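# Set shelf board level on four cabinet pegs

## Task

Place the shelf board inside the cabinet so it sits flat on all four shelf pegs, then release it. At the end the gripper must hold nothing, the whole hand and arm must be out of the cabinet with the hand roughly a centimetre or more clear of its side walls, back wall and top, and the arm must be still. The board must stay in place on its own, not because the robot is holding it.

## Robot and tools

Robot: one six-joint arm (waist, shoulder, elbow, wrist pitch, wrist yaw, wrist roll) with a two-finger parallel gripper. The only camera is cam_wrist (504x504), mounted on the hand. Its calibration (K, distortion D, T_world_to_cam, pos_world) is given once. Real values may differ slightly, and picture results name any camera whose numbers changed.

Frames: the scene frame has its origin on the table top directly under the arm base. +z is up, and +y is to the left when facing along +x. Positions are in metres and orientation is a wxyz quaternion. The gripper's own frame has the fingers pointing along +x and closing along y. end_effector_position is the midpoint between the finger pads, about 3 to 4 cm behind the fingertips. The reported position can be a little off, more so at long reach.

execute_actions takes "actions", a list with zero or one entry, plus an optional "pictures" boolean.
- Empty list: sends nothing and returns the current state.
- {"rows": [...], "steps": n}: 1 to 15 rows, n up to 15 (default 15). Each step lasts 1/30 s and uses one row. If there are fewer rows than steps, the last row is repeated.
- {"steps": n} without rows: a wait of up to 300 steps, counted from the previous result, so your thinking time is included.

Each row is one list of 7 numbers, each in [-1, 1]: dx, dy, dz, rx, ry, rz, opening.
- The first six are an offset, not a pose. They are expressed in the gripper's own axes and measured from the gripper pose in the most recent result that reports it. If no result in this scene has reported it yet, or for a second or later call in the same reply, they are measured from where the hand is when the action begins.
- Every row uses that same reference, not the row before it.
- Scale: 1.0 equals 0.6 m of translation or 180 degrees of rotation. rx, ry, rz form a single rotation vector.
- Opening is absolute, not an offset: +1 is fully open (0.088 m). Empty fingers touch at about -0.80, and values down to -1 close no further. A full close takes at least 0.5 s.
- An all-zero row is not a pause: it pulls the hand back to the reference pose.

Each step, the commanded pose is clipped to within 70 mm and 16 degrees of the measured pose. Damped inverse kinematics then follows it, giving position priority over orientation. After an action ends the arm continues only to the last clipped pose, so read the reported pose and send the remainder.

move: {"target": one 7-number row as above (offset, gripper axes, same reference rule), "speed": m/s from 0.002 to 0.5, default 0.25}. Turning is capped at twice the speed value in rad/s. The hand follows a straight path lasting 0.5 to 10 s; anything longer is cut off at 10 s before reaching the target. The path does not slow for obstacles, and the hand can lag, wander or overshoot the speed, especially with the arm nearly straight. The opening is sent when the move starts. The move finishes when the path is over and everything is at rest, or 5 s after the path ends. Its result adds a "move:" line with the ending (done, off_target, moving, held, fault), the limits that acted, and the distance to the target. limits=paced means the pose was clipped. limits=held means some steps were blocked, and the arm may then speed up sharply. Faster moves and targets set deeper past a contact press harder.

wait: {"seconds": 0 to 10}. Sends nothing new; fingers already moving keep moving.

zoom_image: {"camera": "cam_wrist", "region": [x0, y0, x1, y1]}. Pixel box in the latest full image, with (0,0) at top-left, at most 504 by 504.

finished_scene: {"scene": current scene number}. Ends the scene permanently, reports whether the goal holds, and gives the next task if there is one. The goal must still hold after release, so confirm everything is settled before calling it.

Reading results:
- The state line gives the hand pose and its velocities.
- Joint positions and Joint velocities list the six joints in rad and rad/s, then the finger-pad gap in m and m/s.
- Joint ranges (rad): waist -3.054 to 3.054, shoulder 0.000 to 3.142, elbow 0.000 to 2.356, wrist pitch -1.571 to 1.571, wrist yaw -1.571 to 1.571, wrist roll -3.142 to 3.142.
- grip_measured is the measured finger opening on the command scale. To hold something, command an opening clearly below it; a bigger gap means a harder squeeze. Readings may be off by about 1 mm throughout the scene.
- HELD marks steps where a clearance check withheld all or part of your row. "pose unreachable" means that check altered or blocked a command; the base's mounting block or post counts as part of the arm.
- "Hand target" is the pose the controller is currently driving toward.
- Joint torques are total drive outputs with offsets and noise; they are not zero in free air.

Cautions:
- Friction may stop the hand short, make small moves do nothing, or leave a slight tilt. Check position and orientation after each move and correct any tilt.
- Load limits (N m): waist 16.6, shoulder 20.6, elbow 20.5, wrist pitch 5.42, wrist yaw 5.4, wrist roll 5.07, including held weight. Reaching one causes a TORQUE FAULT: a 10 s stop, and the rest of the call is dropped.
- Holding loads heats motors. MOTOR HOT appears from 50 °C. At 95 °C an OVER-TEMPERATURE FAULT holds the arm, and if it does not cool the arm goes limp and the gripper lets go.
- Finger force is about 34 N per pad, and a fast close can push harder than that.
- Held parts may be briefly tugged and loose objects nudged, so hold firmly.
- Never let anything fall or be knocked off the table. Avoid drops, slams, hard hits and hard pushes.
- The simulation keeps running while you think. Prefer smooth, economical motions.

Each tool is called after "Emit:" by a JSON object that holds its "method" and its "body".

## Session

Emit:
{"method": "execute_actions", "body": {"actions": []}}

Scene clock: 0.00 s of 4500.00 s.
end_effector_position=(+0.1930, -0.2642, +0.3865) grip_measured=+0.851 end_effector_quat_wxyz=(+0.931, -0.211, +0.093, +0.282) end_effector_velocity=(-0.001, +0.002, +0.002) end_effector_angular_velocity=(-0.004, -0.024, +0.015)
Joint positions: [ 0.299  0.989  1.735 -1.33   0.108 -1.113  0.081]
Joint velocities: [-0.002 -0.007 -0.007  0.007 -0.022 -0.022 -0.   ]
Joint torques (N m, as the arm reports them, + toward a larger angle): no reading
Motor temperatures (°C, as the motors report them): [27 24 27 24 27 26]
Heat: hottest waist 27 °C (+0.0 °C/min).
Hand target: +0.193, -0.264, +0.387; +0.931, -0.211, +0.093, +0.282

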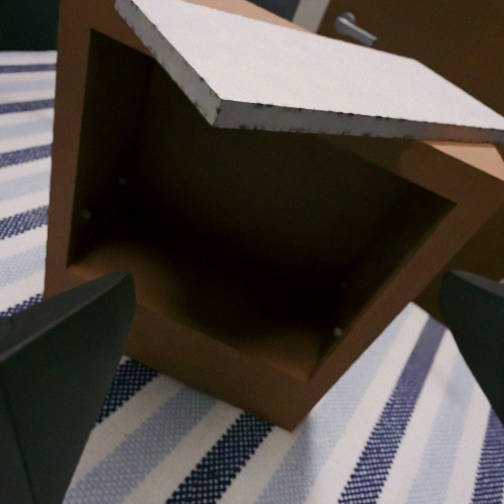

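Emit:
{"method": "move", "body": {"target": [-0.191,0.062,0.081,0.126,-0.078,-0.0966,1], "speed": 0.15}}

Scene clock: 21.37 s of 4500.00 s.
end_effector_position=(+0.0798, -0.2698, +0.4511) grip_measured=+1.000 end_effector_quat_wxyz=(+0.990, -0.001, -0.001, +0.139) end_effector_velocity=(-0.001, +0.003, -0.001) end_effector_angular_velocity=(-0.023, +0.002, +0.005)
Joint positions: [-0.67   0.649  1.818 -1.463 -0.856 -0.994  0.088]
Joint velocities: [-0.012 -0.002  0.002 -0.022 -0.007 -0.037  0.   ]
Joint torques (N m, as the arm reports them, + toward a larger angle): [-1.42 -1.48  5.32  0.8  -0.5  -0.16]
Motor temperatures (°C, as the motors report them): [27 24 27 27 27 26]
Heat: hottest waist 27 °C (+0.0 °C/min).
Hand target: +0.081, -0.271, +0.451; +0.990, -0.003, +0.000, +0.138
Off the commanded pose: 0.001 m, 0 deg.
After step 90, 15.20 s passed at rest.
move: done; limits=paced
camera_calibration (this result's frames):
cam_wrist: T_world_to_cam=[[0.245428, -0.969413, 0.00189033, -0.270655], [-0.362604, -0.0936091, -0.92723, 0.438681], [0.899046, 0.226883, -0.374487, 0.237855], [0, 0, 0, 1]] pos_world=[0.0116512, -0.275277, 0.496344]

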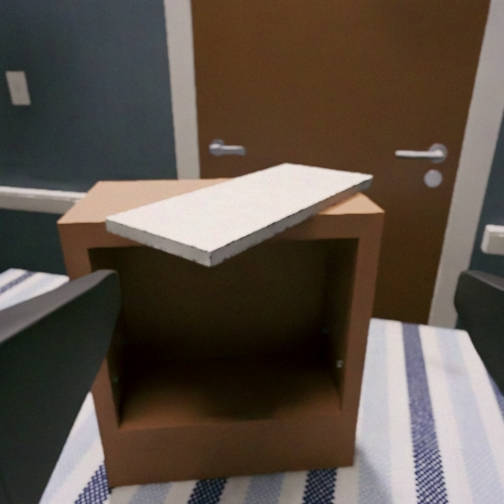

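Emit:
{"method": "move", "body": {"target": [0.252,-0.029,-0.132,0.4998,0.0175,0.0175,1], "speed": 0.15}}

Scene clock: 88.53 s of 4500.00 s.
end_effector_position=(+0.2288, -0.2466, +0.3728) grip_measured=+1.000 end_effector_quat_wxyz=(+0.699, +0.694, +0.119, +0.124) end_effector_velocity=(-0.001, +0.006, -0.004) end_effector_angular_velocity=(+0.003, +0.018, +0.023)
Joint positions: [ 0.087  0.746  1.197 -0.689 -0.167  0.767  0.088]
Joint velocities: [ 0.012 -0.002 -0.007 -0.022  0.007  0.007  0.   ]
Joint torques (N m, as the arm reports them, + toward a larger angle): [ 1.17 -0.15  3.6   1.44 -0.38  0.13]
Motor temperatures (°C, as the motors report them): [28 24 30 27 28 26]
Heat: hottest elbow 30 °C (+2.0 °C/min).
Hand target: +0.229, -0.244, +0.371; +0.697, +0.696, +0.122, +0.124
Off the commanded pose: 0.002 m, 0 deg.
After step 90, 58.47 s passed at rest.
move: done; limits=paced
camera_calibration (this result's frames):
cam_wrist: T_world_to_cam=[[-0.0207441, -0.0148576, -0.999674, 0.385102], [-0.668124, 0.744044, 0.00280583, 0.352049], [0.743761, 0.667965, -0.0253613, 0.0834708], [0, 0, 0, 1]] pos_world=[0.181119, -0.311974, 0.386106]

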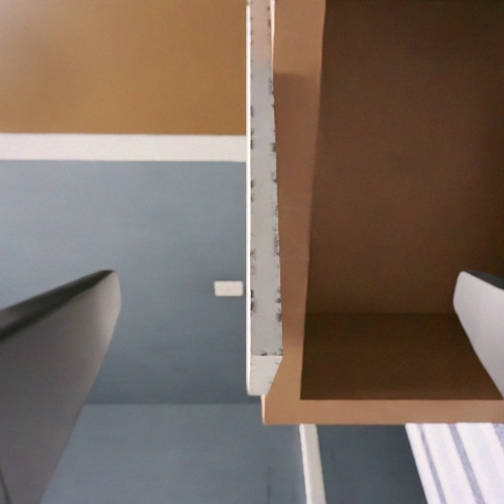

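Emit:
{"method": "move", "body": {"target": [0.17,0.008,0,0,0,0,1], "speed": 0.08}}

Scene clock: 96.37 s of 4500.00 s.
end_effector_position=(+0.3235, -0.2136, +0.3776) grip_measured=+1.000 end_effector_quat_wxyz=(+0.701, +0.693, +0.117, +0.124) end_effector_velocity=(-0.001, +0.001, -0.001) end_effector_angular_velocity=(-0.007, -0.000, +0.009)
Joint positions: [ 0.191  1.028  1.168 -0.373 -0.066  0.787  0.088]
Joint velocities: [-0.002 -0.002 -0.002 -0.007 -0.007 -0.007  0.   ]
Joint torques (N m, as the arm reports them, + toward a larger angle): [ 2.53 -0.89  5.09  1.38 -0.38  0.16]
Motor temperatures (°C, as the motors report them): [28 24 30 28 27 26]
Heat: hottest elbow 30 °C (+1.0 °C/min).
Hand target: +0.325, -0.212, +0.378; +0.699, +0.694, +0.119, +0.124
Off the commanded pose: 0.002 m, 0 deg.
After step 90, 3.17 s passed at rest.
move: done
camera_calibration (this result's frames):
cam_wrist: T_world_to_cam=[[-0.0176365, -0.0187347, -0.999669, 0.390486], [-0.666694, 0.745328, -0.00220606, 0.392389], [0.745123, 0.666434, -0.0256353, -0.0095031], [0, 0, 0, 1]] pos_world=[0.275571, -0.27881, 0.390979]

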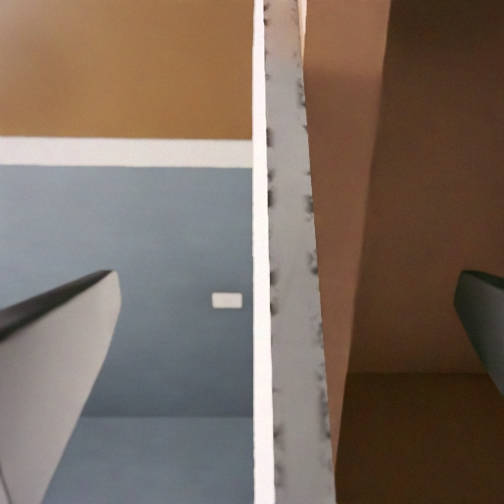

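Emit:
{"method": "move", "body": {"target": [0.06,-0.002,0,0,0,0,1], "speed": 0.05}}

Emit:
{"method": "move", "body": {"target": [0,0,0,0,0,0,-1]}}

Scene clock: 102.10 s of 4500.00 s.
end_effector_position=(+0.3560, -0.2009, +0.3745) grip_measured=+1.000 end_effector_quat_wxyz=(+0.701, +0.692, +0.119, +0.124) end_effector_velocity=(-0.001, -0.004, +0.007) end_effector_angular_velocity=(-0.001, -0.024, -0.008)
Joint positions: [ 0.194  1.137  1.177 -0.277 -0.063  0.787  0.088]
Joint velocities: [ 0.002 -0.002  0.012  0.007 -0.007 -0.007  0.   ]
Joint torques (N m, as the arm reports them, + toward a larger angle): [ 3.12 -1.26  6.04  1.36 -0.34  0.02]
Motor temperatures (°C, as the motors report them): [28 24 30 28 27 26]
Heat: hottest elbow 30 °C (+1.0 °C/min).
Hand target: +0.357, -0.202, +0.376; +0.701, +0.693, +0.117, +0.124
Off the commanded pose: 0.003 m, 0 deg.
After step 90, 1.67 s passed at rest.
move: done
camera_calibration (this result's frames):
cam_wrist: T_world_to_cam=[[-0.0200773, -0.0201871, -0.999595, 0.388719], [-0.668652, 0.743574, -0.00158658, 0.404748], [0.743305, 0.668349, -0.0284271, -0.0402177], [0, 0, 0, 1]] pos_world=[0.308334, -0.266234, 0.38806]

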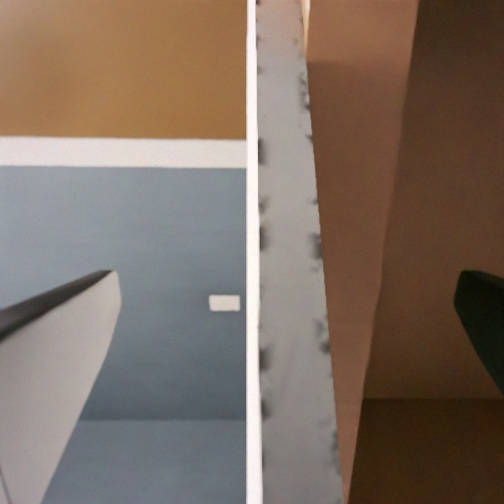

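Scene clock: 102.77 s of 4500.00 s.
end_effector_position=(+0.3560, -0.2009, +0.3762) grip_measured=-0.520 end_effector_quat_wxyz=(+0.698, +0.695, +0.117, +0.126) end_effector_velocity=(-0.001, +0.002, -0.005) end_effector_angular_velocity=(-0.026, +0.014, +0.008)
Joint positions: [ 0.196  1.137  1.177 -0.272 -0.066  0.795  0.013]
Joint velocities: [-0.002 -0.002 -0.002 -0.022  0.007 -0.022 -0.   ]
Joint torques (N m, as the arm reports them, + toward a larger angle): [ 2.67 -1.58  5.24  0.94 -0.38 -0.33]
Motor temperatures (°C, as the motors report them): [28 24 30 28 27 26]
Heat: hottest elbow 30 °C (+1.0 °C/min).
Hand target: +0.356, -0.201, +0.374; +0.701, +0.693, +0.119, +0.124
Off the commanded pose: 0.002 m, 1 deg.
move: done
camera_calibration (this result's frames):
cam_wrist: T_world_to_cam=[[-0.0154639, -0.0109445, -0.999821, 0.390809], [-0.668769, 0.743467, 0.00220533, 0.403276], [0.743309, 0.668683, -0.0188163, -0.0437129], [0, 0, 0, 1]] pos_world=[0.308234, -0.266315, 0.389027]

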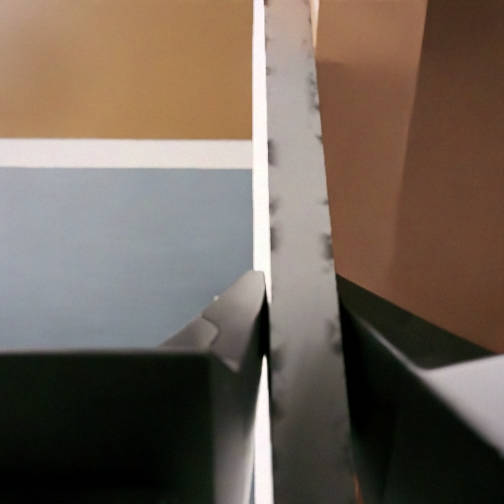

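Emit:
{"method": "move", "body": {"target": [0.0413,0.006,-0.162,0,-0.261,0,-1], "speed": 0.04}}

Scene clock: 117.73 s of 4500.00 s.
end_effector_position=(+0.3458, -0.1057, +0.3765) grip_measured=-0.520 end_effector_quat_wxyz=(+0.688, +0.689, -0.162, -0.158) end_effector_velocity=(+0.001, +0.003, +0.001) end_effector_angular_velocity=(-0.018, -0.002, +0.000)
Joint positions: [0.747 1.618 0.7   1.528 0.982 0.314 0.013]
Joint velocities: [ 0.002  0.017  0.002  0.022 -0.007 -0.022 -0.   ]
Joint torques (N m, as the arm reports them, + toward a larger angle): [ 3.57 -0.77  6.5   0.38 -0.72 -0.36]
Motor temperatures (°C, as the motors report them): [29 24 31 29 27 26]
Heat: hottest elbow 31 °C (+1.0 °C/min).
Hand target: +0.346, -0.105, +0.380; +0.690, +0.688, -0.164, -0.155
Off the commanded pose: 0.006 m, 1 deg.
move: done
camera_calibration (this result's frames):
cam_wrist: T_world_to_cam=[[-0.020665, 0.0136633, -0.999693, 0.396309], [0.0690245, 0.99754, 0.0122071, 0.0936676], [0.997401, -0.068751, -0.0215573, -0.264584], [0, 0, 0, 1]] pos_world=[0.265621, -0.117042, 0.38934]

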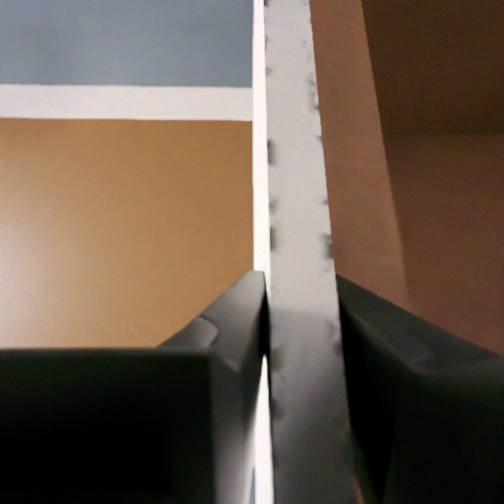

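Emit:
{"method": "move", "body": {"target": [0,0,0,0,0,0,1]}}

Emit:
{"method": "move", "body": {"target": [-0.2,0,0,0,0.257,0,1], "speed": 0.1}}

Scene clock: 120.93 s of 4500.00 s.
end_effector_position=(+0.3459, -0.1056, +0.3763) grip_measured=+1.000 end_effector_quat_wxyz=(+0.688, +0.689, -0.162, -0.158) end_effector_velocity=(+0.001, +0.003, +0.001) end_effector_angular_velocity=(-0.037, -0.001, +0.011)
Joint positions: [0.747 1.619 0.7   1.53  0.983 0.313 0.088]
Joint velocities: [-0.002  0.002 -0.002 -0.007 -0.022 -0.022  0.   ]
Joint torques (N m, as the arm reports them, + toward a larger angle): [ 3.56 -1.87  5.66  0.13 -0.63  0.01]
Motor temperatures (°C, as the motors report them): [29 24 31 29 27 26]
Heat: hottest elbow 31 °C (+1.0 °C/min).
Hand target: +0.346, -0.106, +0.377; +0.688, +0.689, -0.162, -0.157
Off the commanded pose: 0.000 m, 0 deg.
move: done
camera_calibration (this result's frames):
cam_wrist: T_world_to_cam=[[-0.0217058, 0.0135671, -0.999672, 0.396473], [0.0699929, 0.997475, 0.0120175, 0.0933119], [0.997311, -0.0697091, -0.0226006, -0.264327], [0, 0, 0, 1]] pos_world=[0.265691, -0.116881, 0.389248]

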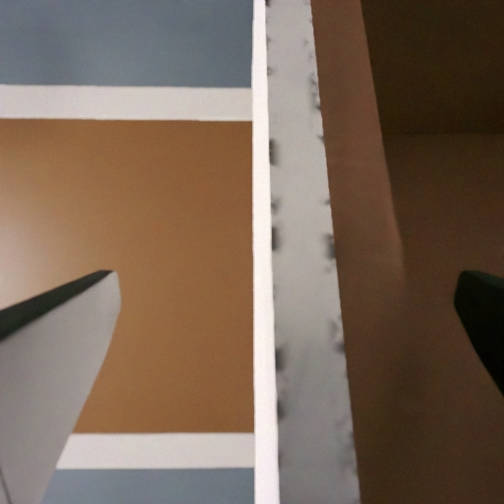

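Scene clock: 125.30 s of 4500.00 s.
end_effector_position=(+0.2396, -0.0486, +0.3730) grip_measured=+1.000 end_effector_quat_wxyz=(+0.699, +0.693, +0.125, +0.124) end_effector_velocity=(-0.000, +0.001, -0.002) end_effector_angular_velocity=(+0.002, +0.004, +0.007)
Joint positions: [ 0.99   0.92   0.67  -0.078  0.703  1.022  0.088]
Joint velocities: [-0.002 -0.002 -0.002 -0.007 -0.007  0.007  0.   ]
Joint torques (N m, as the arm reports them, + toward a larger angle): [ 1.89  0.84  6.84  1.1  -0.29  0.17]
Motor temperatures (°C, as the motors report them): [29 24 31 29 27 26]
Heat: hottest elbow 31 °C (+1.0 °C/min).
Hand target: +0.238, -0.051, +0.376; +0.695, +0.697, +0.123, +0.127
Off the commanded pose: 0.005 m, 1 deg.
move: done
camera_calibration (this result's frames):
cam_wrist: T_world_to_cam=[[-0.0282112, -0.0197987, -0.999406, 0.389881], [-0.675181, 0.737639, 0.00444606, 0.212654], [0.737112, 0.674905, -0.0341774, -0.0516037], [0, 0, 0, 1]] pos_world=[0.192617, -0.114315, 0.38694]

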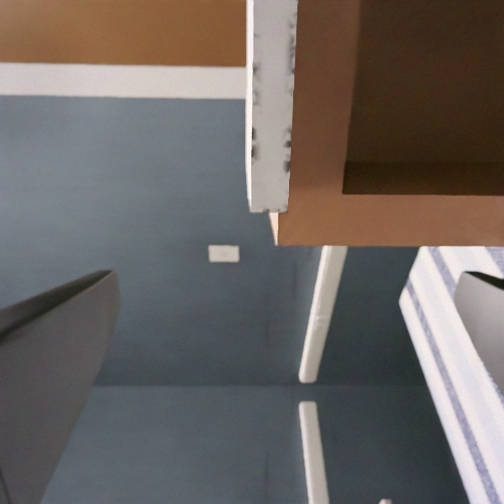

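Emit:
{"method": "move", "body": {"target": [-0.16,0.295,0.245,-0.487,0.1305,-0.1305,1], "speed": 0.2}}

Scene clock: 135.10 s of 4500.00 s.
end_effector_position=(+0.2008, -0.2206, +0.5499) grip_measured=+1.000 end_effector_quat_wxyz=(+0.989, -0.023, +0.081, +0.124) end_effector_velocity=(-0.001, +0.003, -0.000) end_effector_angular_velocity=(-0.031, -0.005, +0.015)
Joint positions: [ 1.277  1.537  2.348 -1.521  1.116 -0.167  0.088]
Joint velocities: [ 0.002  0.002 -0.002 -0.007 -0.007 -0.022  0.   ]
Joint torques (N m, as the arm reports them, + toward a larger angle): [ 1.58  6.52  0.46  1.42  0.04 -0.22]
Motor temperatures (°C, as the motors report them): [29 25 31 29 27 26]
Heat: hottest elbow 31 °C (+1.0 °C/min).
Hand target: +0.201, -0.217, +0.552; +0.988, -0.029, +0.081, +0.124
Off the commanded pose: 0.003 m, 21 deg; orientation clipped at the last step of the last action.
joint sent to its limit — the command would take joint 3 (elbow) past its upper limit, so that joint was sent only as far as its limit.
After step 90, 2.13 s passed at rest.
move: off_target; limits=paced
camera_calibration (this result's frames):
cam_wrist: T_world_to_cam=[[0.220197, -0.975013, 0.029367, -0.264114], [-0.507072, -0.140132, -0.850436, 0.555295], [0.833302, 0.172373, -0.525258, 0.239003], [0, 0, 0, 1]] pos_world=[0.14057, -0.220898, 0.605538]

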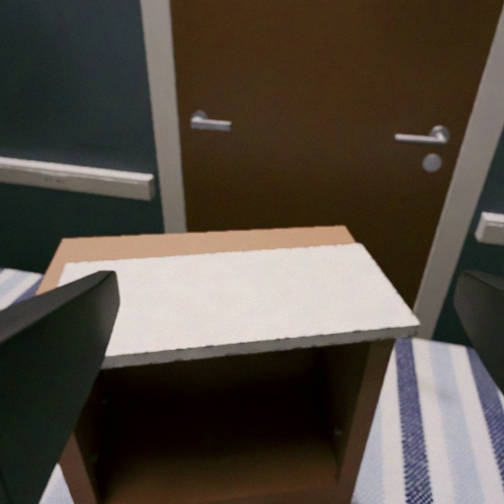

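Emit:
{"method": "move", "body": {"target": [0.133,-0.003,-0.27,0.501,-0.004,0.08,1], "speed": 0.2}}

Scene clock: 158.13 s of 4500.00 s.
end_effector_position=(+0.2525, -0.2153, +0.3790) grip_measured=+1.000 end_effector_quat_wxyz=(+0.696, +0.690, +0.137, +0.143) end_effector_velocity=(-0.002, +0.002, -0.002) end_effector_angular_velocity=(-0.003, -0.003, +0.012)
Joint positions: [ 0.251  0.817  1.152 -0.607 -0.048  0.801  0.088]
Joint velocities: [-0.012 -0.007 -0.007 -0.007 -0.022 -0.007  0.   ]
Joint torques (N m, as the arm reports them, + toward a larger angle): [ 0.54  0.08  3.35  1.47 -0.52  0.22]
Motor temperatures (°C, as the motors report them): [28 27 30 30 27 26]
Heat: hottest elbow 30 °C (+0.0 °C/min).
Hand target: +0.252, -0.214, +0.377; +0.694, +0.692, +0.139, +0.142
Off the commanded pose: 0.003 m, 1 deg.
After step 90, 15.63 s passed at rest.
move: done
camera_calibration (this result's frames):
cam_wrist: T_world_to_cam=[[-0.0178842, -0.0187634, -0.999664, 0.390708], [-0.707269, 0.706944, -0.00061593, 0.347713], [0.706718, 0.707021, -0.0259139, 0.0630871], [0, 0, 0, 1]] pos_world=[0.20833, -0.283087, 0.392426]

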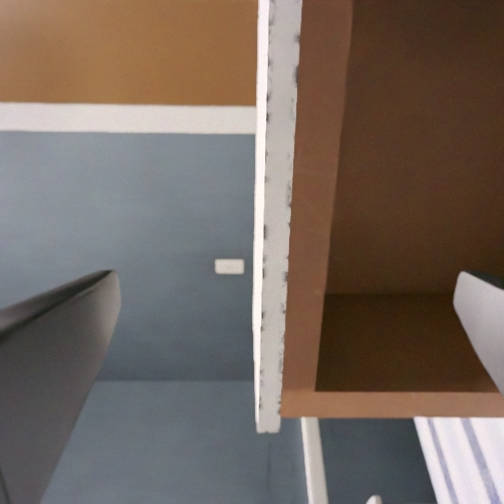

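Emit:
{"method": "move", "body": {"target": [0.201,-0.005,-0.002,0,0,0,1], "speed": 0.08}}

Scene clock: 162.30 s of 4500.00 s.
end_effector_position=(+0.3617, -0.1673, +0.3741) grip_measured=+1.000 end_effector_quat_wxyz=(+0.697, +0.688, +0.139, +0.143) end_effector_velocity=(-0.001, -0.002, +0.002) end_effector_angular_velocity=(+0.012, -0.008, -0.005)
Joint positions: [ 0.264  1.171  1.131 -0.234 -0.035  0.802  0.088]
Joint velocities: [-0.002 -0.007 -0.002  0.007 -0.007  0.007  0.   ]
Joint torques (N m, as the arm reports them, + toward a larger angle): [ 3.33 -0.87  6.42  1.43 -0.32  0.05]
Motor temperatures (°C, as the motors report them): [28 26 30 31 27 26]
Heat: hottest wrist pitch 31 °C (+1.0 °C/min).
Hand target: +0.363, -0.168, +0.376; +0.696, +0.690, +0.137, +0.143
Off the commanded pose: 0.003 m, 0 deg.
move: done
camera_calibration (this result's frames):
cam_wrist: T_world_to_cam=[[-0.0189932, -0.0222431, -0.999572, 0.388421], [-0.708753, 0.705453, -0.00223091, 0.391928], [0.705201, 0.708407, -0.0291636, -0.0461571], [0, 0, 0, 1]] pos_world=[0.317707, -0.235149, 0.387783]

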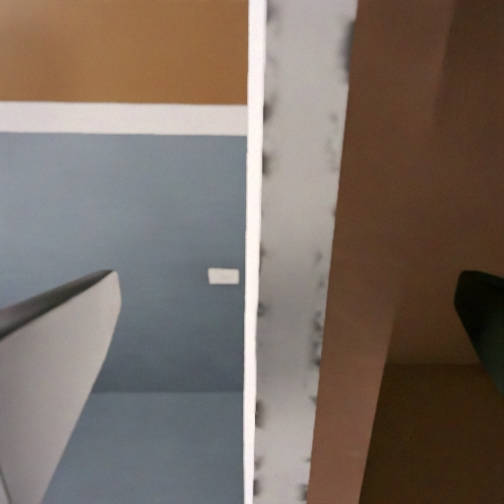

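Emit:
{"method": "move", "body": {"target": [0.03,0.003,0,0,0,0,1], "speed": 0.04}}

Emit:
{"method": "move", "body": {"target": [0,0,0,0,0,0,-1]}}

Scene clock: 166.63 s of 4500.00 s.
end_effector_position=(+0.3768, -0.1599, +0.3738) grip_measured=+1.000 end_effector_quat_wxyz=(+0.698, +0.688, +0.140, +0.143) end_effector_velocity=(-0.001, -0.001, -0.002) end_effector_angular_velocity=(-0.008, +0.006, +0.009)
Joint positions: [ 0.268  1.229  1.148 -0.197 -0.031  0.802  0.088]
Joint velocities: [-0.007 -0.002  0.007 -0.022 -0.007 -0.007  0.   ]
Joint torques (N m, as the arm reports them, + toward a larger angle): [ 3.63 -1.47  6.37  1.37 -0.33  0.03]
Motor temperatures (°C, as the motors report them): [29 26 30 31 27 26]
Heat: hottest wrist pitch 31 °C (+0.0 °C/min).
Hand target: +0.378, -0.160, +0.376; +0.697, +0.688, +0.139, +0.143
Off the commanded pose: 0.003 m, 0 deg.
After step 90, 0.57 s passed at rest.
move: done
camera_calibration (this result's frames):
cam_wrist: T_world_to_cam=[[-0.0212122, -0.0243796, -0.999478, 0.388983], [-0.710532, 0.703661, -0.00208415, 0.397688], [0.703345, 0.710117, -0.0322487, -0.0599717], [0, 0, 0, 1]] pos_world=[0.333002, -0.227767, 0.387675]

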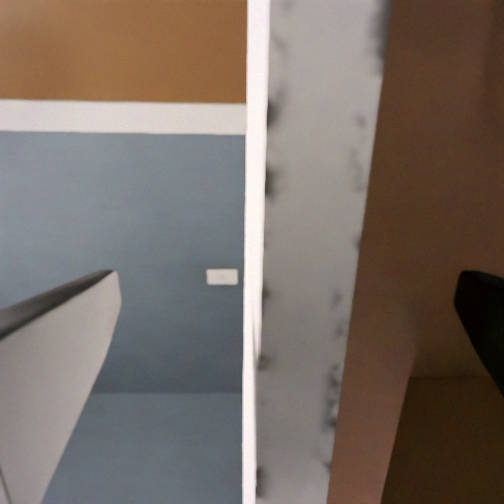

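Scene clock: 167.13 s of 4500.00 s.
end_effector_position=(+0.3776, -0.1607, +0.3654) grip_measured=+0.042 end_effector_quat_wxyz=(+0.698, +0.687, +0.150, +0.131) end_effector_velocity=(-0.000, +0.003, -0.002) end_effector_angular_velocity=(-0.008, +0.003, +0.012)
Joint positions: [ 0.257  1.229  1.142 -0.211 -0.017  0.803  0.041]
Joint velocities: [-0.002  0.002 -0.002 -0.007 -0.007 -0.007 -0.   ]
Joint torques (N m, as the arm reports them, + toward a larger angle): [ 4.21 -2.51  6.17  2.17 -0.88 -0.04]
Motor temperatures (°C, as the motors report them): [29 26 30 31 27 26]
Heat: hottest wrist pitch 31 °C (+0.0 °C/min).
Hand target: +0.377, -0.160, +0.374; +0.698, +0.688, +0.140, +0.143
Off the commanded pose: 0.008 m, 2 deg.
move: done
camera_calibration (this result's frames):
cam_wrist: T_world_to_cam=[[-0.0512601, -0.0317173, -0.998182, 0.390318], [-0.707013, 0.707066, 0.0138405, 0.392179], [0.705341, 0.706436, -0.0586688, -0.0519035], [0, 0, 0, 1]] pos_world=[0.333893, -0.22825, 0.381135]

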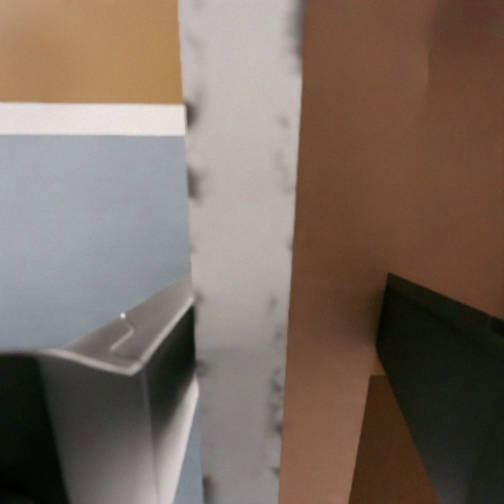

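Emit:
{"method": "move", "body": {"target": [0,0.012,0,0,0,0,1]}}

Emit:
{"method": "move", "body": {"target": [-0.022,0,0,0,0,0,1], "speed": 0.04}}

Scene clock: 169.47 s of 4500.00 s.
end_effector_position=(+0.3766, -0.1609, +0.3716) grip_measured=+1.000 end_effector_quat_wxyz=(+0.700, +0.686, +0.149, +0.131) end_effector_velocity=(-0.002, -0.001, +0.004) end_effector_angular_velocity=(+0.003, -0.023, +0.006)
Joint positions: [ 0.274  1.232  1.161 -0.224 -0.     0.804  0.088]
Joint velocities: [-0.002 -0.007 -0.002  0.007 -0.022 -0.007  0.   ]
Joint torques (N m, as the arm reports them, + toward a larger angle): [ 3.54 -1.11  6.33  1.15 -0.34  0.21]
Motor temperatures (°C, as the motors report them): [29 26 30 31 27 26]
Heat: hottest wrist pitch 31 °C (+0.0 °C/min).
Hand target: +0.378, -0.161, +0.373; +0.698, +0.688, +0.150, +0.131
Off the commanded pose: 0.002 m, 0 deg.
move: done
camera_calibration (this result's frames):
cam_wrist: T_world_to_cam=[[-0.0483422, -0.0351996, -0.99821, 0.394774], [-0.706231, 0.707921, 0.00923885, 0.393143], [0.706329, 0.705414, -0.0590815, -0.0510931], [0, 0, 0, 1]] pos_world=[0.332822, -0.228376, 0.387417]

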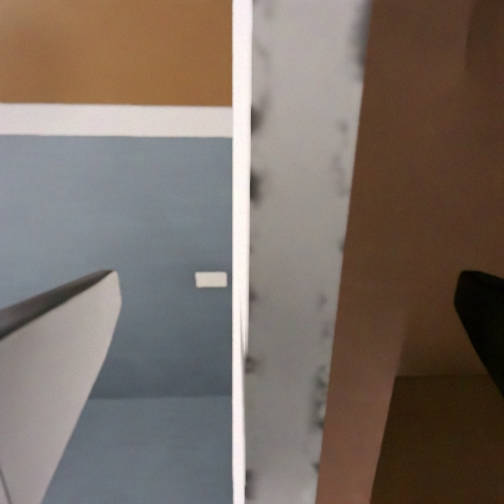

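Scene clock: 170.20 s of 4500.00 s.
end_effector_position=(+0.3659, -0.1685, +0.3750) grip_measured=+1.000 end_effector_quat_wxyz=(+0.700, +0.687, +0.144, +0.131) end_effector_velocity=(-0.002, +0.003, -0.003) end_effector_angular_velocity=(+0.010, +0.003, +0.019)
Joint positions: [ 0.274  1.192  1.159 -0.253 -0.     0.804  0.088]
Joint velocities: [-0.007 -0.007 -0.012 -0.007 -0.022  0.007  0.   ]
Joint torques (N m, as the arm reports them, + toward a larger angle): [ 3.23 -2.26  4.37  1.18 -0.41  0.  ]
Motor temperatures (°C, as the motors report them): [29 26 31 31 27 26]
Heat: hottest elbow 31 °C (+0.0 °C/min).
Hand target: +0.364, -0.166, +0.372; +0.700, +0.686, +0.148, +0.131
Off the commanded pose: 0.004 m, 1 deg.
move: done
camera_calibration (this result's frames):
cam_wrist: T_world_to_cam=[[-0.0420828, -0.0323836, -0.998589, 0.395771], [-0.701655, 0.712488, 0.0064638, 0.391098], [0.711273, 0.700937, -0.0527056, -0.0428939], [0, 0, 0, 1]] pos_world=[0.32158, -0.23577, 0.390424]

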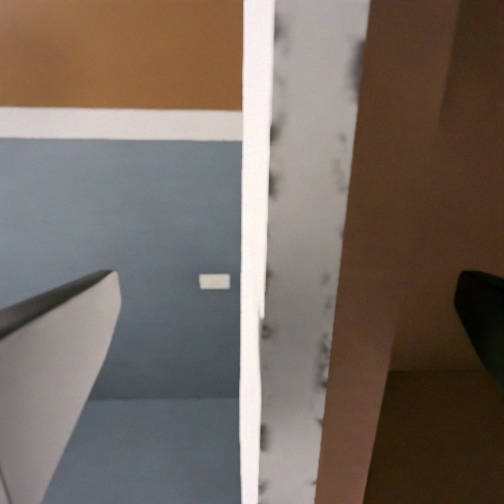

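Emit:
{"method": "move", "body": {"target": [-0.005,0.002,0,0.0046,0.003,0.007,1], "speed": 0.03}}

Emit:
{"method": "move", "body": {"target": [0,0,0,0,0,0,-1]}}

Scene clock: 174.97 s of 4500.00 s.
end_effector_position=(+0.3637, -0.1691, +0.3786) grip_measured=+1.000 end_effector_quat_wxyz=(+0.695, +0.690, +0.140, +0.143) end_effector_velocity=(-0.002, -0.002, -0.002) end_effector_angular_velocity=(-0.005, -0.001, +0.002)
Joint positions: [ 0.269  1.185  1.158 -0.25  -0.03   0.81   0.088]
Joint velocities: [-0.007 -0.007 -0.002 -0.007 -0.007 -0.007  0.   ]
Joint torques (N m, as the arm reports them, + toward a larger angle): [ 3.   -2.15  4.83  1.41 -0.45  0.21]
Motor temperatures (°C, as the motors report them): [29 26 31 31 27 26]
Heat: hottest elbow 31 °C (+0.0 °C/min).
Hand target: +0.363, -0.170, +0.376; +0.693, +0.693, +0.141, +0.141
Off the commanded pose: 0.002 m, 0 deg.
After step 90, 1.07 s passed at rest.
move: done
camera_calibration (this result's frames):
cam_wrist: T_world_to_cam=[[-0.0220978, -0.0168486, -0.999614, 0.394937], [-0.709814, 0.704378, 0.00381906, 0.392551], [0.704042, 0.709625, -0.0275246, -0.0462016], [0, 0, 0, 1]] pos_world=[0.319893, -0.237064, 0.392013]

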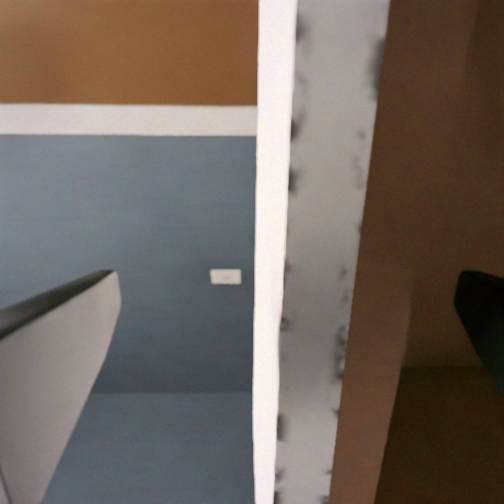

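Scene clock: 175.63 s of 4500.00 s.
end_effector_position=(+0.3638, -0.1693, +0.3784) grip_measured=-0.520 end_effector_quat_wxyz=(+0.694, +0.691, +0.140, +0.142) end_effector_velocity=(-0.001, -0.000, +0.000) end_effector_angular_velocity=(-0.019, -0.010, +0.005)
Joint positions: [ 0.269  1.185  1.158 -0.25  -0.029  0.812  0.013]
Joint velocities: [-0.002 -0.002  0.002 -0.007 -0.007 -0.022 -0.   ]
Joint torques (N m, as the arm reports them, + toward a larger angle): [ 3.05 -1.75  5.41  1.35 -0.5  -0.12]
Motor temperatures (°C, as the motors report them): [29 26 31 31 27 26]
Heat: hottest elbow 31 °C (+0.0 °C/min).
Hand target: +0.364, -0.169, +0.379; +0.695, +0.691, +0.140, +0.143
Off the commanded pose: 0.000 m, 0 deg.
move: done
camera_calibration (this result's frames):
cam_wrist: T_world_to_cam=[[-0.0241515, -0.0146725, -0.999601, 0.39583], [-0.709031, 0.705145, 0.00678064, 0.391489], [0.704764, 0.708912, -0.0274336, -0.0465363], [0, 0, 0, 1]] pos_world=[0.319935, -0.237258, 0.391741]

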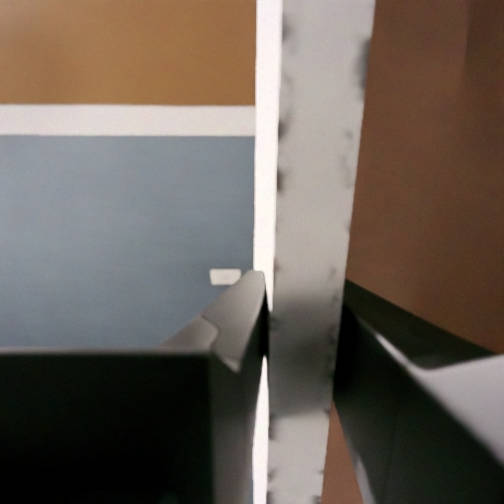

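Emit:
{"method": "move", "body": {"target": [-0.192,0.018,-0.008,0,0,0,-1], "speed": 0.05}}

Scene clock: 181.83 s of 4500.00 s.
end_effector_position=(+0.2601, -0.2051, +0.3804) grip_measured=-0.520 end_effector_quat_wxyz=(+0.697, +0.688, +0.154, +0.132) end_effector_velocity=(-0.001, -0.001, -0.000) end_effector_angular_velocity=(-0.010, +0.001, -0.002)
Joint positions: [ 0.325  0.857  1.163 -0.612  0.045  0.826  0.013]
Joint velocities: [ 0.002 -0.002  0.002 -0.007  0.007 -0.007  0.   ]
Joint torques (N m, as the arm reports them, + toward a larger angle): [ 2.42 -0.3   6.36  1.72 -0.75  0.19]
Motor temperatures (°C, as the motors report them): [29 26 31 31 27 26]
Heat: hottest elbow 31 °C (+0.0 °C/min).
Hand target: +0.256, -0.209, +0.390; +0.694, +0.691, +0.140, +0.142
Off the commanded pose: 0.011 m, 2 deg.
move: off_target
camera_calibration (this result's frames):
cam_wrist: T_world_to_cam=[[-0.055291, -0.0312179, -0.997982, 0.398955], [-0.71179, 0.702175, 0.0174704, 0.339216], [0.700213, 0.71132, -0.0610446, 0.0665035], [0, 0, 0, 1]] pos_world=[0.216942, -0.273039, 0.396284]

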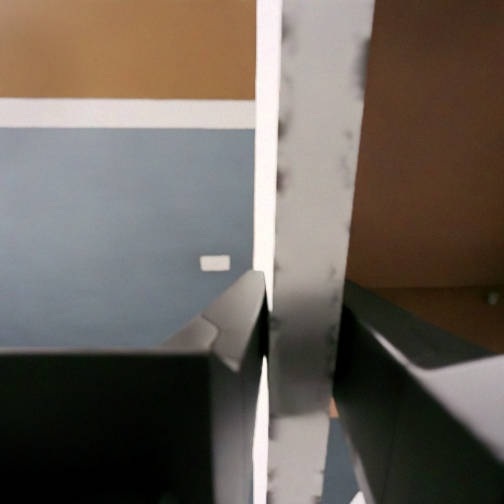

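Emit:
{"method": "move", "body": {"target": [-0.05,0.015,0,0.002,-0.0185,0.02,-1], "speed": 0.05}}

Scene clock: 187.87 s of 4500.00 s.
end_effector_position=(+0.2359, -0.2160, +0.3853) grip_measured=-0.520 end_effector_quat_wxyz=(+0.699, +0.694, +0.121, +0.123) end_effector_velocity=(+0.000, +0.004, -0.001) end_effector_angular_velocity=(-0.006, -0.007, +0.009)
Joint positions: [ 0.391  0.762  1.137 -0.617  0.131  0.84   0.013]
Joint velocities: [ 0.002 -0.002 -0.012  0.007 -0.007 -0.007 -0.   ]
Joint torques (N m, as the arm reports them, + toward a larger angle): [ 1.58  0.58  4.12  2.01 -0.65  0.15]
Motor temperatures (°C, as the motors report them): [29 25 31 32 28 26]
Heat: hottest wrist pitch 32 °C (+1.0 °C/min).
Hand target: +0.233, -0.217, +0.391; +0.695, +0.698, +0.112, +0.133
Off the commanded pose: 0.006 m, 2 deg.
move: done
camera_calibration (this result's frames):
cam_wrist: T_world_to_cam=[[-0.0248436, -0.0152724, -0.999575, 0.399064], [-0.668819, 0.743407, 0.00526447, 0.333071], [0.74301, 0.668665, -0.0286833, 0.059707], [0, 0, 0, 1]] pos_world=[0.188315, -0.281436, 0.398854]

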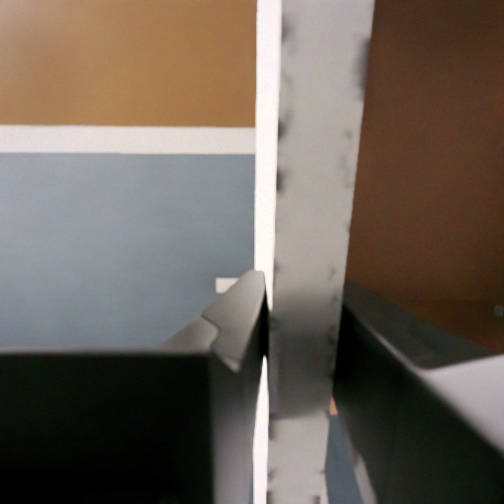

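Emit:
{"method": "move", "body": {"target": [0,-0.275,0,0,0,0.008,-1], "speed": 0.08}}

Scene clock: 191.63 s of 4500.00 s.
end_effector_position=(+0.2348, -0.2186, +0.2179) grip_measured=-0.520 end_effector_quat_wxyz=(+0.696, +0.698, +0.114, +0.121) end_effector_velocity=(-0.000, -0.002, +0.002) end_effector_angular_velocity=(-0.006, -0.016, -0.002)
Joint positions: [-0.724  0.676  0.651 -0.363 -0.941  0.495  0.013]
Joint velocities: [-0.012  0.002  0.002  0.007 -0.022 -0.007 -0.   ]
Joint torques (N m, as the arm reports them, + toward a larger angle): [ 1.61 -3.33  5.8   1.27 -1.1  -0.29]
Motor temperatures (°C, as the motors report them): [29 25 31 33 28 26]
Heat: hottest wrist pitch 33 °C (+1.0 °C/min).
Hand target: +0.235, -0.217, +0.220; +0.698, +0.696, +0.111, +0.131
Off the commanded pose: 0.003 m, 1 deg.
move: done
camera_calibration (this result's frames):
cam_wrist: T_world_to_cam=[[-0.0200915, -0.00559601, -0.999782, 0.232636], [-0.660142, 0.751086, 0.00906214, 0.333925], [0.750872, 0.660181, -0.0187846, 0.0515499], [0, 0, 0, 1]] pos_world=[0.186404, -0.283537, 0.230528]

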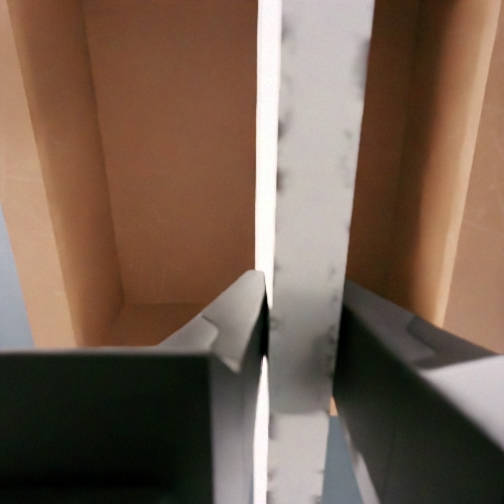

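Emit:
{"method": "move", "body": {"target": [0.12,0.004,0.0,0,0,0.008,-1], "speed": 0.04}}

Scene clock: 203.97 s of 4500.00 s.
end_effector_position=(+0.3004, -0.1989, +0.2162) grip_measured=-0.520 end_effector_quat_wxyz=(+0.697, +0.699, +0.108, +0.116) end_effector_velocity=(-0.001, +0.001, -0.003) end_effector_angular_velocity=(-0.000, +0.005, +0.007)
Joint positions: [-0.404  0.888  0.605  0.02  -0.631  0.656  0.013]
Joint velocities: [-0.007  0.002 -0.002 -0.007 -0.007 -0.007 -0.   ]
Joint torques (N m, as the arm reports them, + toward a larger angle): [ 3.16 -2.51  5.47  1.89 -0.85  0.11]
Motor temperatures (°C, as the motors report them): [29 25 32 33 29 26]
Heat: hottest wrist pitch 33 °C (+2.0 °C/min).
Hand target: +0.302, -0.195, +0.220; +0.695, +0.699, +0.106, +0.130
Off the commanded pose: 0.007 m, 2 deg.
move: done
camera_calibration (this result's frames):
cam_wrist: T_world_to_cam=[[-0.0176089, -0.00331953, -0.999839, 0.232124], [-0.647704, 0.761841, 0.00887783, 0.360875], [0.761689, 0.647756, -0.0155653, -0.0171214], [0, 0, 0, 1]] pos_world=[0.250869, -0.263068, 0.228616]

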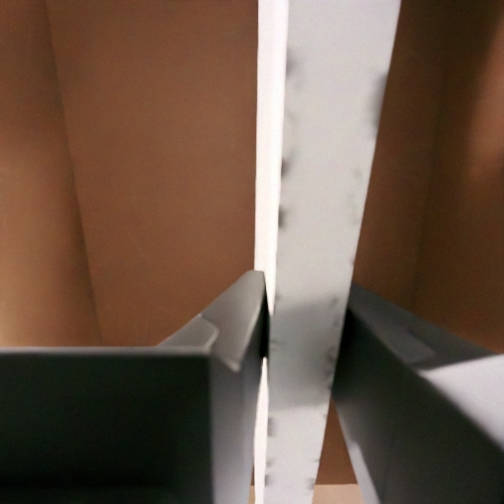

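Emit:
{"method": "move", "body": {"target": [-0.08,0.006,-0.012,0,0.06,0.015,-1], "speed": 0.04}}

Scene clock: 212.53 s of 4500.00 s.
end_effector_position=(+0.2530, -0.2044, +0.2122) grip_measured=-0.520 end_effector_quat_wxyz=(+0.675, +0.694, +0.165, +0.188) end_effector_velocity=(-0.003, -0.000, -0.000) end_effector_angular_velocity=(-0.008, -0.001, -0.000)
Joint positions: [-0.665  0.859  0.742 -0.482 -0.984  0.359  0.013]
Joint velocities: [-0.012 -0.007  0.002 -0.022 -0.007 -0.022 -0.   ]
Joint torques (N m, as the arm reports them, + toward a larger angle): [ 2.3  -4.63  7.09  0.76 -1.24 -0.33]
Motor temperatures (°C, as the motors report them): [29 25 32 33 29 26]
Heat: hottest wrist pitch 33 °C (+3.0 °C/min).
Hand target: +0.253, -0.207, +0.220; +0.681, +0.688, +0.155, +0.197
Off the commanded pose: 0.008 m, 2 deg.
move: done
camera_calibration (this result's frames):
cam_wrist: T_world_to_cam=[[-0.00226094, 0.0200406, -0.999797, 0.228147], [-0.777639, 0.628547, 0.0143576, 0.338863], [0.628707, 0.777513, 0.0141633, 0.0763374], [0, 0, 0, 1]] pos_world=[0.216035, -0.276917, 0.222154]

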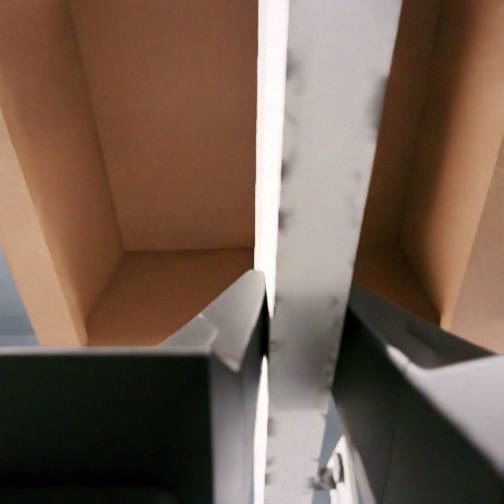

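Emit:
{"method": "zoom_image", "body": {"camera": "cam_wrist", "region": [200,340,380,504]}}

Region (200, 340, 380, 504) of cam_wrist's 504x504 image, scaled by 2.800, with more detail than that image has; it fills the top 459 rows of this view, and the rest is white.

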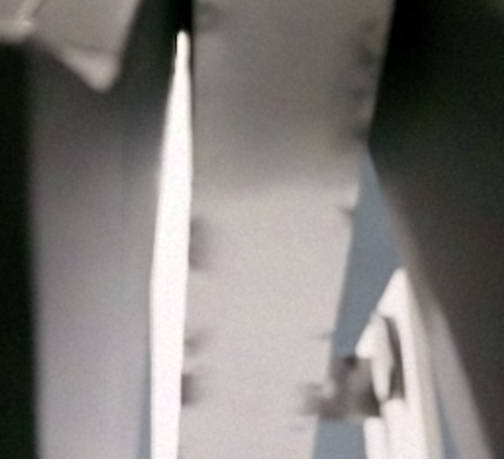

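Emit:
{"method": "move", "body": {"target": [0,0.04,0,0.076,-0.003,0.003,-1], "speed": 0.04}}

Scene clock: 235.10 s of 4500.00 s.
end_effector_position=(+0.2535, -0.2017, +0.2251) grip_measured=-0.520 end_effector_quat_wxyz=(+0.580, +0.776, +0.192, +0.155) end_effector_velocity=(+0.001, +0.000, +0.001) end_effector_angular_velocity=(-0.001, -0.000, -0.002)
Joint positions: [-0.591  0.819  0.755 -0.485 -0.902  0.686  0.013]
Joint velocities: [ 0.007 -0.002 -0.002  0.007  0.007  0.007 -0.   ]
Joint torques (N m, as the arm reports them, + toward a larger angle): [ 2.44 -5.36  7.43  1.21 -1.01  0.13]
Motor temperatures (°C, as the motors report them): [29 26 34 31 30 26]
Heat: hottest elbow 34 °C (+3.0 °C/min).
Hand target: +0.252, -0.205, +0.236; +0.587, +0.771, +0.180, +0.167
Off the commanded pose: 0.012 m, 2 deg.
move: off_target
camera_calibration (this result's frames):
cam_wrist: T_world_to_cam=[[-0.145072, 0.238292, -0.960297, 0.312362], [-0.759341, 0.595411, 0.262462, 0.270224], [0.634314, 0.767269, 0.0945676, 0.0521932], [0, 0, 0, 1]] pos_world=[0.217401, -0.275374, 0.224101]

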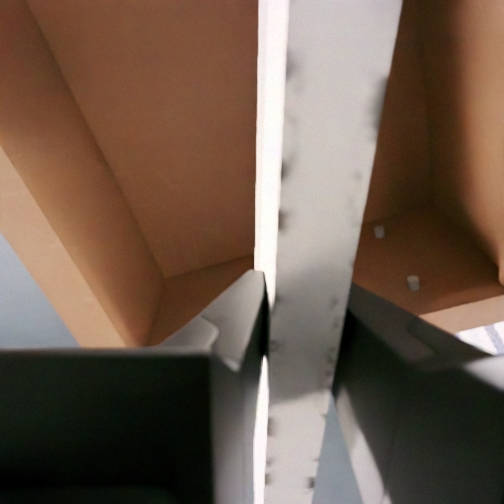

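Emit:
{"method": "move", "body": {"target": [0.131,0.0245,0.021,0,0,0,-1], "speed": 0.03}}

Scene clock: 248.93 s of 4500.00 s.
end_effector_position=(+0.3260, -0.1745, +0.2266) grip_measured=-0.520 end_effector_quat_wxyz=(+0.575, +0.779, +0.205, +0.144) end_effector_velocity=(-0.001, +0.002, +0.002) end_effector_angular_velocity=(+0.005, -0.013, +0.015)
Joint positions: [-0.291  1.052  0.76  -0.148 -0.613  0.884  0.013]
Joint velocities: [-0.002  0.002  0.002 -0.007 -0.022 -0.007 -0.   ]
Joint torques (N m, as the arm reports them, + toward a larger angle): [ 3.51 -3.12  8.08  1.93 -0.87  0.02]
Motor temperatures (°C, as the motors report them): [29 27 35 32 30 26]
Heat: hottest elbow 35 °C (+2.0 °C/min).
Hand target: +0.329, -0.178, +0.237; +0.581, +0.776, +0.193, +0.156
Off the commanded pose: 0.012 m, 2 deg.
move: off_target
camera_calibration (this result's frames):
cam_wrist: T_world_to_cam=[[-0.180098, 0.239977, -0.953927, 0.328054], [-0.753042, 0.590287, 0.290669, 0.299344], [0.632845, 0.770696, 0.0744035, -0.0091457], [0, 0, 0, 1]] pos_world=[0.290288, -0.248376, 0.22661]

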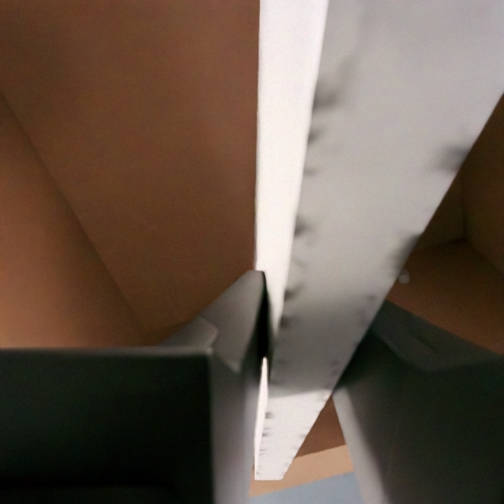

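Emit:
{"method": "move", "body": {"target": [-0.181,0.005,-0.031,0,0,0,-1], "speed": 0.05}}

Scene clock: 281.90 s of 4500.00 s.
end_effector_position=(+0.2249, -0.2089, +0.2279) grip_measured=-0.520 end_effector_quat_wxyz=(+0.565, +0.785, +0.215, +0.133) end_effector_velocity=(-0.004, +0.000, +0.004) end_effector_angular_velocity=(-0.019, -0.037, +0.005)
Joint positions: [-0.709  0.766  0.828 -0.749 -0.951  0.586  0.013]
Joint velocities: [-0.017 -0.007  0.002 -0.022 -0.037 -0.051  0.   ]
Joint torques (N m, as the arm reports them, + toward a larger angle): [ 1.9  -5.28  7.5   0.68 -1.15 -0.35]
Motor temperatures (°C, as the motors report them): [31 26 36 35 30 26]
Heat: hottest elbow 36 °C (+3.0 °C/min).
Hand target: +0.223, -0.212, +0.237; +0.575, +0.779, +0.204, +0.143
Off the commanded pose: 0.009 m, 2 deg.
move: off_target
camera_calibration (this result's frames):
cam_wrist: T_world_to_cam=[[-0.214578, 0.253428, -0.943255, 0.327462], [-0.745038, 0.582011, 0.325857, 0.231547], [0.631566, 0.772682, 0.0639267, 0.0843172], [0, 0, 0, 1]] pos_world=[0.189526, -0.282902, 0.228039]

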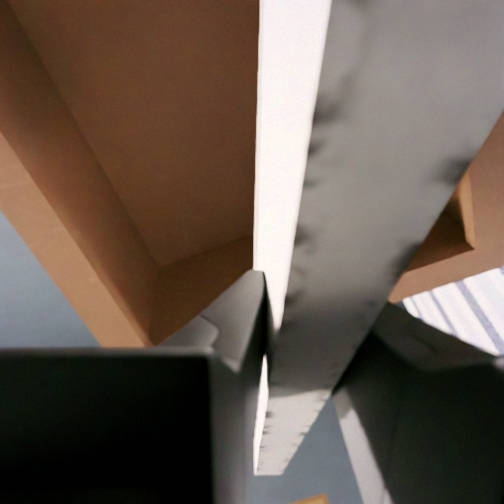

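Emit:
{"method": "move", "body": {"target": [-0.041,0.205,-0.076,-0.1056,0.0005,0.0175,-1], "speed": 0.08}}

Scene clock: 290.27 s of 4500.00 s.
end_effector_position=(+0.2092, -0.2131, +0.3522) grip_measured=-0.520 end_effector_quat_wxyz=(+0.683, +0.686, +0.181, +0.174) end_effector_velocity=(+0.002, +0.005, -0.006) end_effector_angular_velocity=(-0.008, +0.038, +0.017)
Joint positions: [ 0.032  0.696  1.135 -0.814 -0.319  0.733  0.013]
Joint velocities: [ 0.022  0.012 -0.002 -0.022  0.037  0.007 -0.   ]
Joint torques (N m, as the arm reports them, + toward a larger angle): [ 1.48 -0.31  6.57  1.53 -0.77  0.1 ]
Motor temperatures (°C, as the motors report them): [30 27 37 34 31 26]
Heat: hottest elbow 37 °C (+3.0 °C/min).
Hand target: +0.207, -0.216, +0.360; +0.683, +0.686, +0.171, +0.183
Off the commanded pose: 0.009 m, 2 deg.
move: off_target
camera_calibration (this result's frames):
cam_wrist: T_world_to_cam=[[-0.0382112, -0.0117171, -0.999201, 0.36876], [-0.778898, 0.62675, 0.0224368, 0.305317], [0.625986, 0.779132, -0.0330753, 0.126227], [0, 0, 0, 1]] pos_world=[0.172885, -0.285384, 0.36579]

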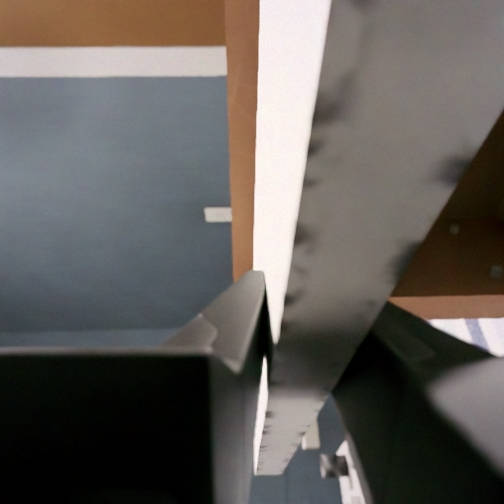

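Emit:
{"method": "move", "body": {"target": [0,0.027,0,0,0,0.008,-1], "speed": 0.04}}

Scene clock: 297.67 s of 4500.00 s.
end_effector_position=(+0.2108, -0.2102, +0.3601) grip_measured=-0.520 end_effector_quat_wxyz=(+0.681, +0.688, +0.184, +0.172) end_effector_velocity=(+0.002, +0.006, -0.001) end_effector_angular_velocity=(-0.012, +0.004, +0.023)
Joint positions: [ 0.133  0.712  1.155 -0.813 -0.223  0.776  0.013]
Joint velocities: [ 0.017  0.012 -0.002 -0.007  0.007 -0.007 -0.   ]
Joint torques (N m, as the arm reports them, + toward a larger angle): [ 1.44  0.54  6.19  1.96 -0.76  0.06]
Motor temperatures (°C, as the motors report them): [30 26 37 34 31 26]
Heat: hottest elbow 37 °C (+3.0 °C/min).
Hand target: +0.209, -0.213, +0.368; +0.680, +0.689, +0.173, +0.182
Off the commanded pose: 0.009 m, 2 deg.
move: off_target
camera_calibration (this result's frames):
cam_wrist: T_world_to_cam=[[-0.0456532, -0.00884572, -0.998918, 0.378814], [-0.780328, 0.624644, 0.0301316, 0.301589], [0.623702, 0.780859, -0.0354196, 0.12488], [0, 0, 0, 1]] pos_world=[0.174745, -0.282549, 0.37374]

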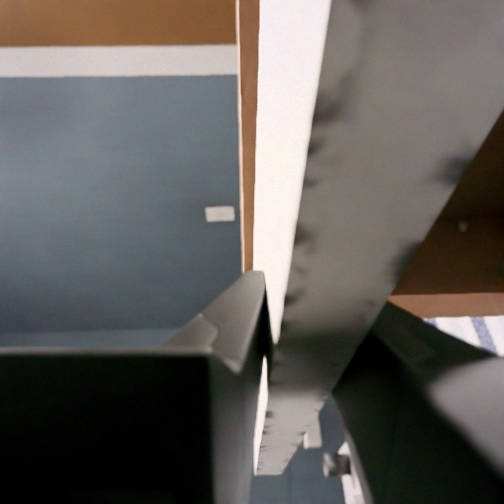

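Emit:
{"method": "move", "body": {"target": [0.124,0.012,0.0185,0,0,0.008,-1], "speed": 0.02}}

Scene clock: 304.60 s of 4500.00 s.
end_effector_position=(+0.2727, -0.1896, +0.3616) grip_measured=-0.520 end_effector_quat_wxyz=(+0.681, +0.690, +0.177, +0.170) end_effector_velocity=(-0.001, -0.000, +0.000) end_effector_angular_velocity=(-0.003, -0.011, -0.002)
Joint positions: [ 0.19   0.881  1.099 -0.57  -0.166  0.8    0.014]
Joint velocities: [-0.002 -0.007 -0.007  0.007 -0.007 -0.007 -0.   ]
Joint torques (N m, as the arm reports them, + toward a larger angle): [ 2.92  2.85  4.88  3.61 -0.71  0.12]
Motor temperatures (°C, as the motors report them): [30 26 36 36 30 26]
Heat: hottest elbow 36 °C (+1.0 °C/min).
Hand target: +0.281, -0.184, +0.365; +0.679, +0.690, +0.176, +0.181
Off the commanded pose: 0.011 m, 1 deg.
move: off_target
camera_calibration (this result's frames):
cam_wrist: T_world_to_cam=[[-0.0396562, -0.00391895, -0.999206, 0.382742], [-0.772723, 0.634117, 0.0281806, 0.337457], [0.633503, 0.773227, -0.028175, 0.0634781], [0, 0, 0, 1]] pos_world=[0.235726, -0.261571, 0.374717]

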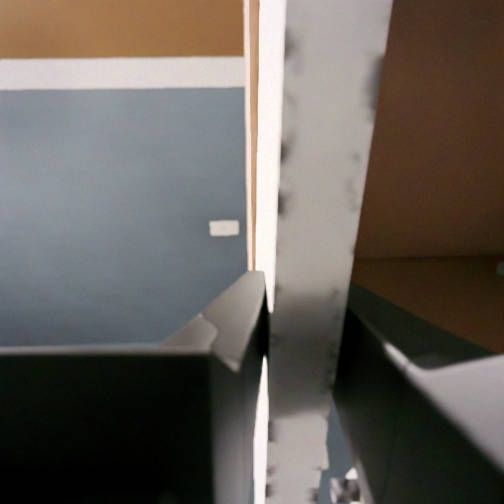

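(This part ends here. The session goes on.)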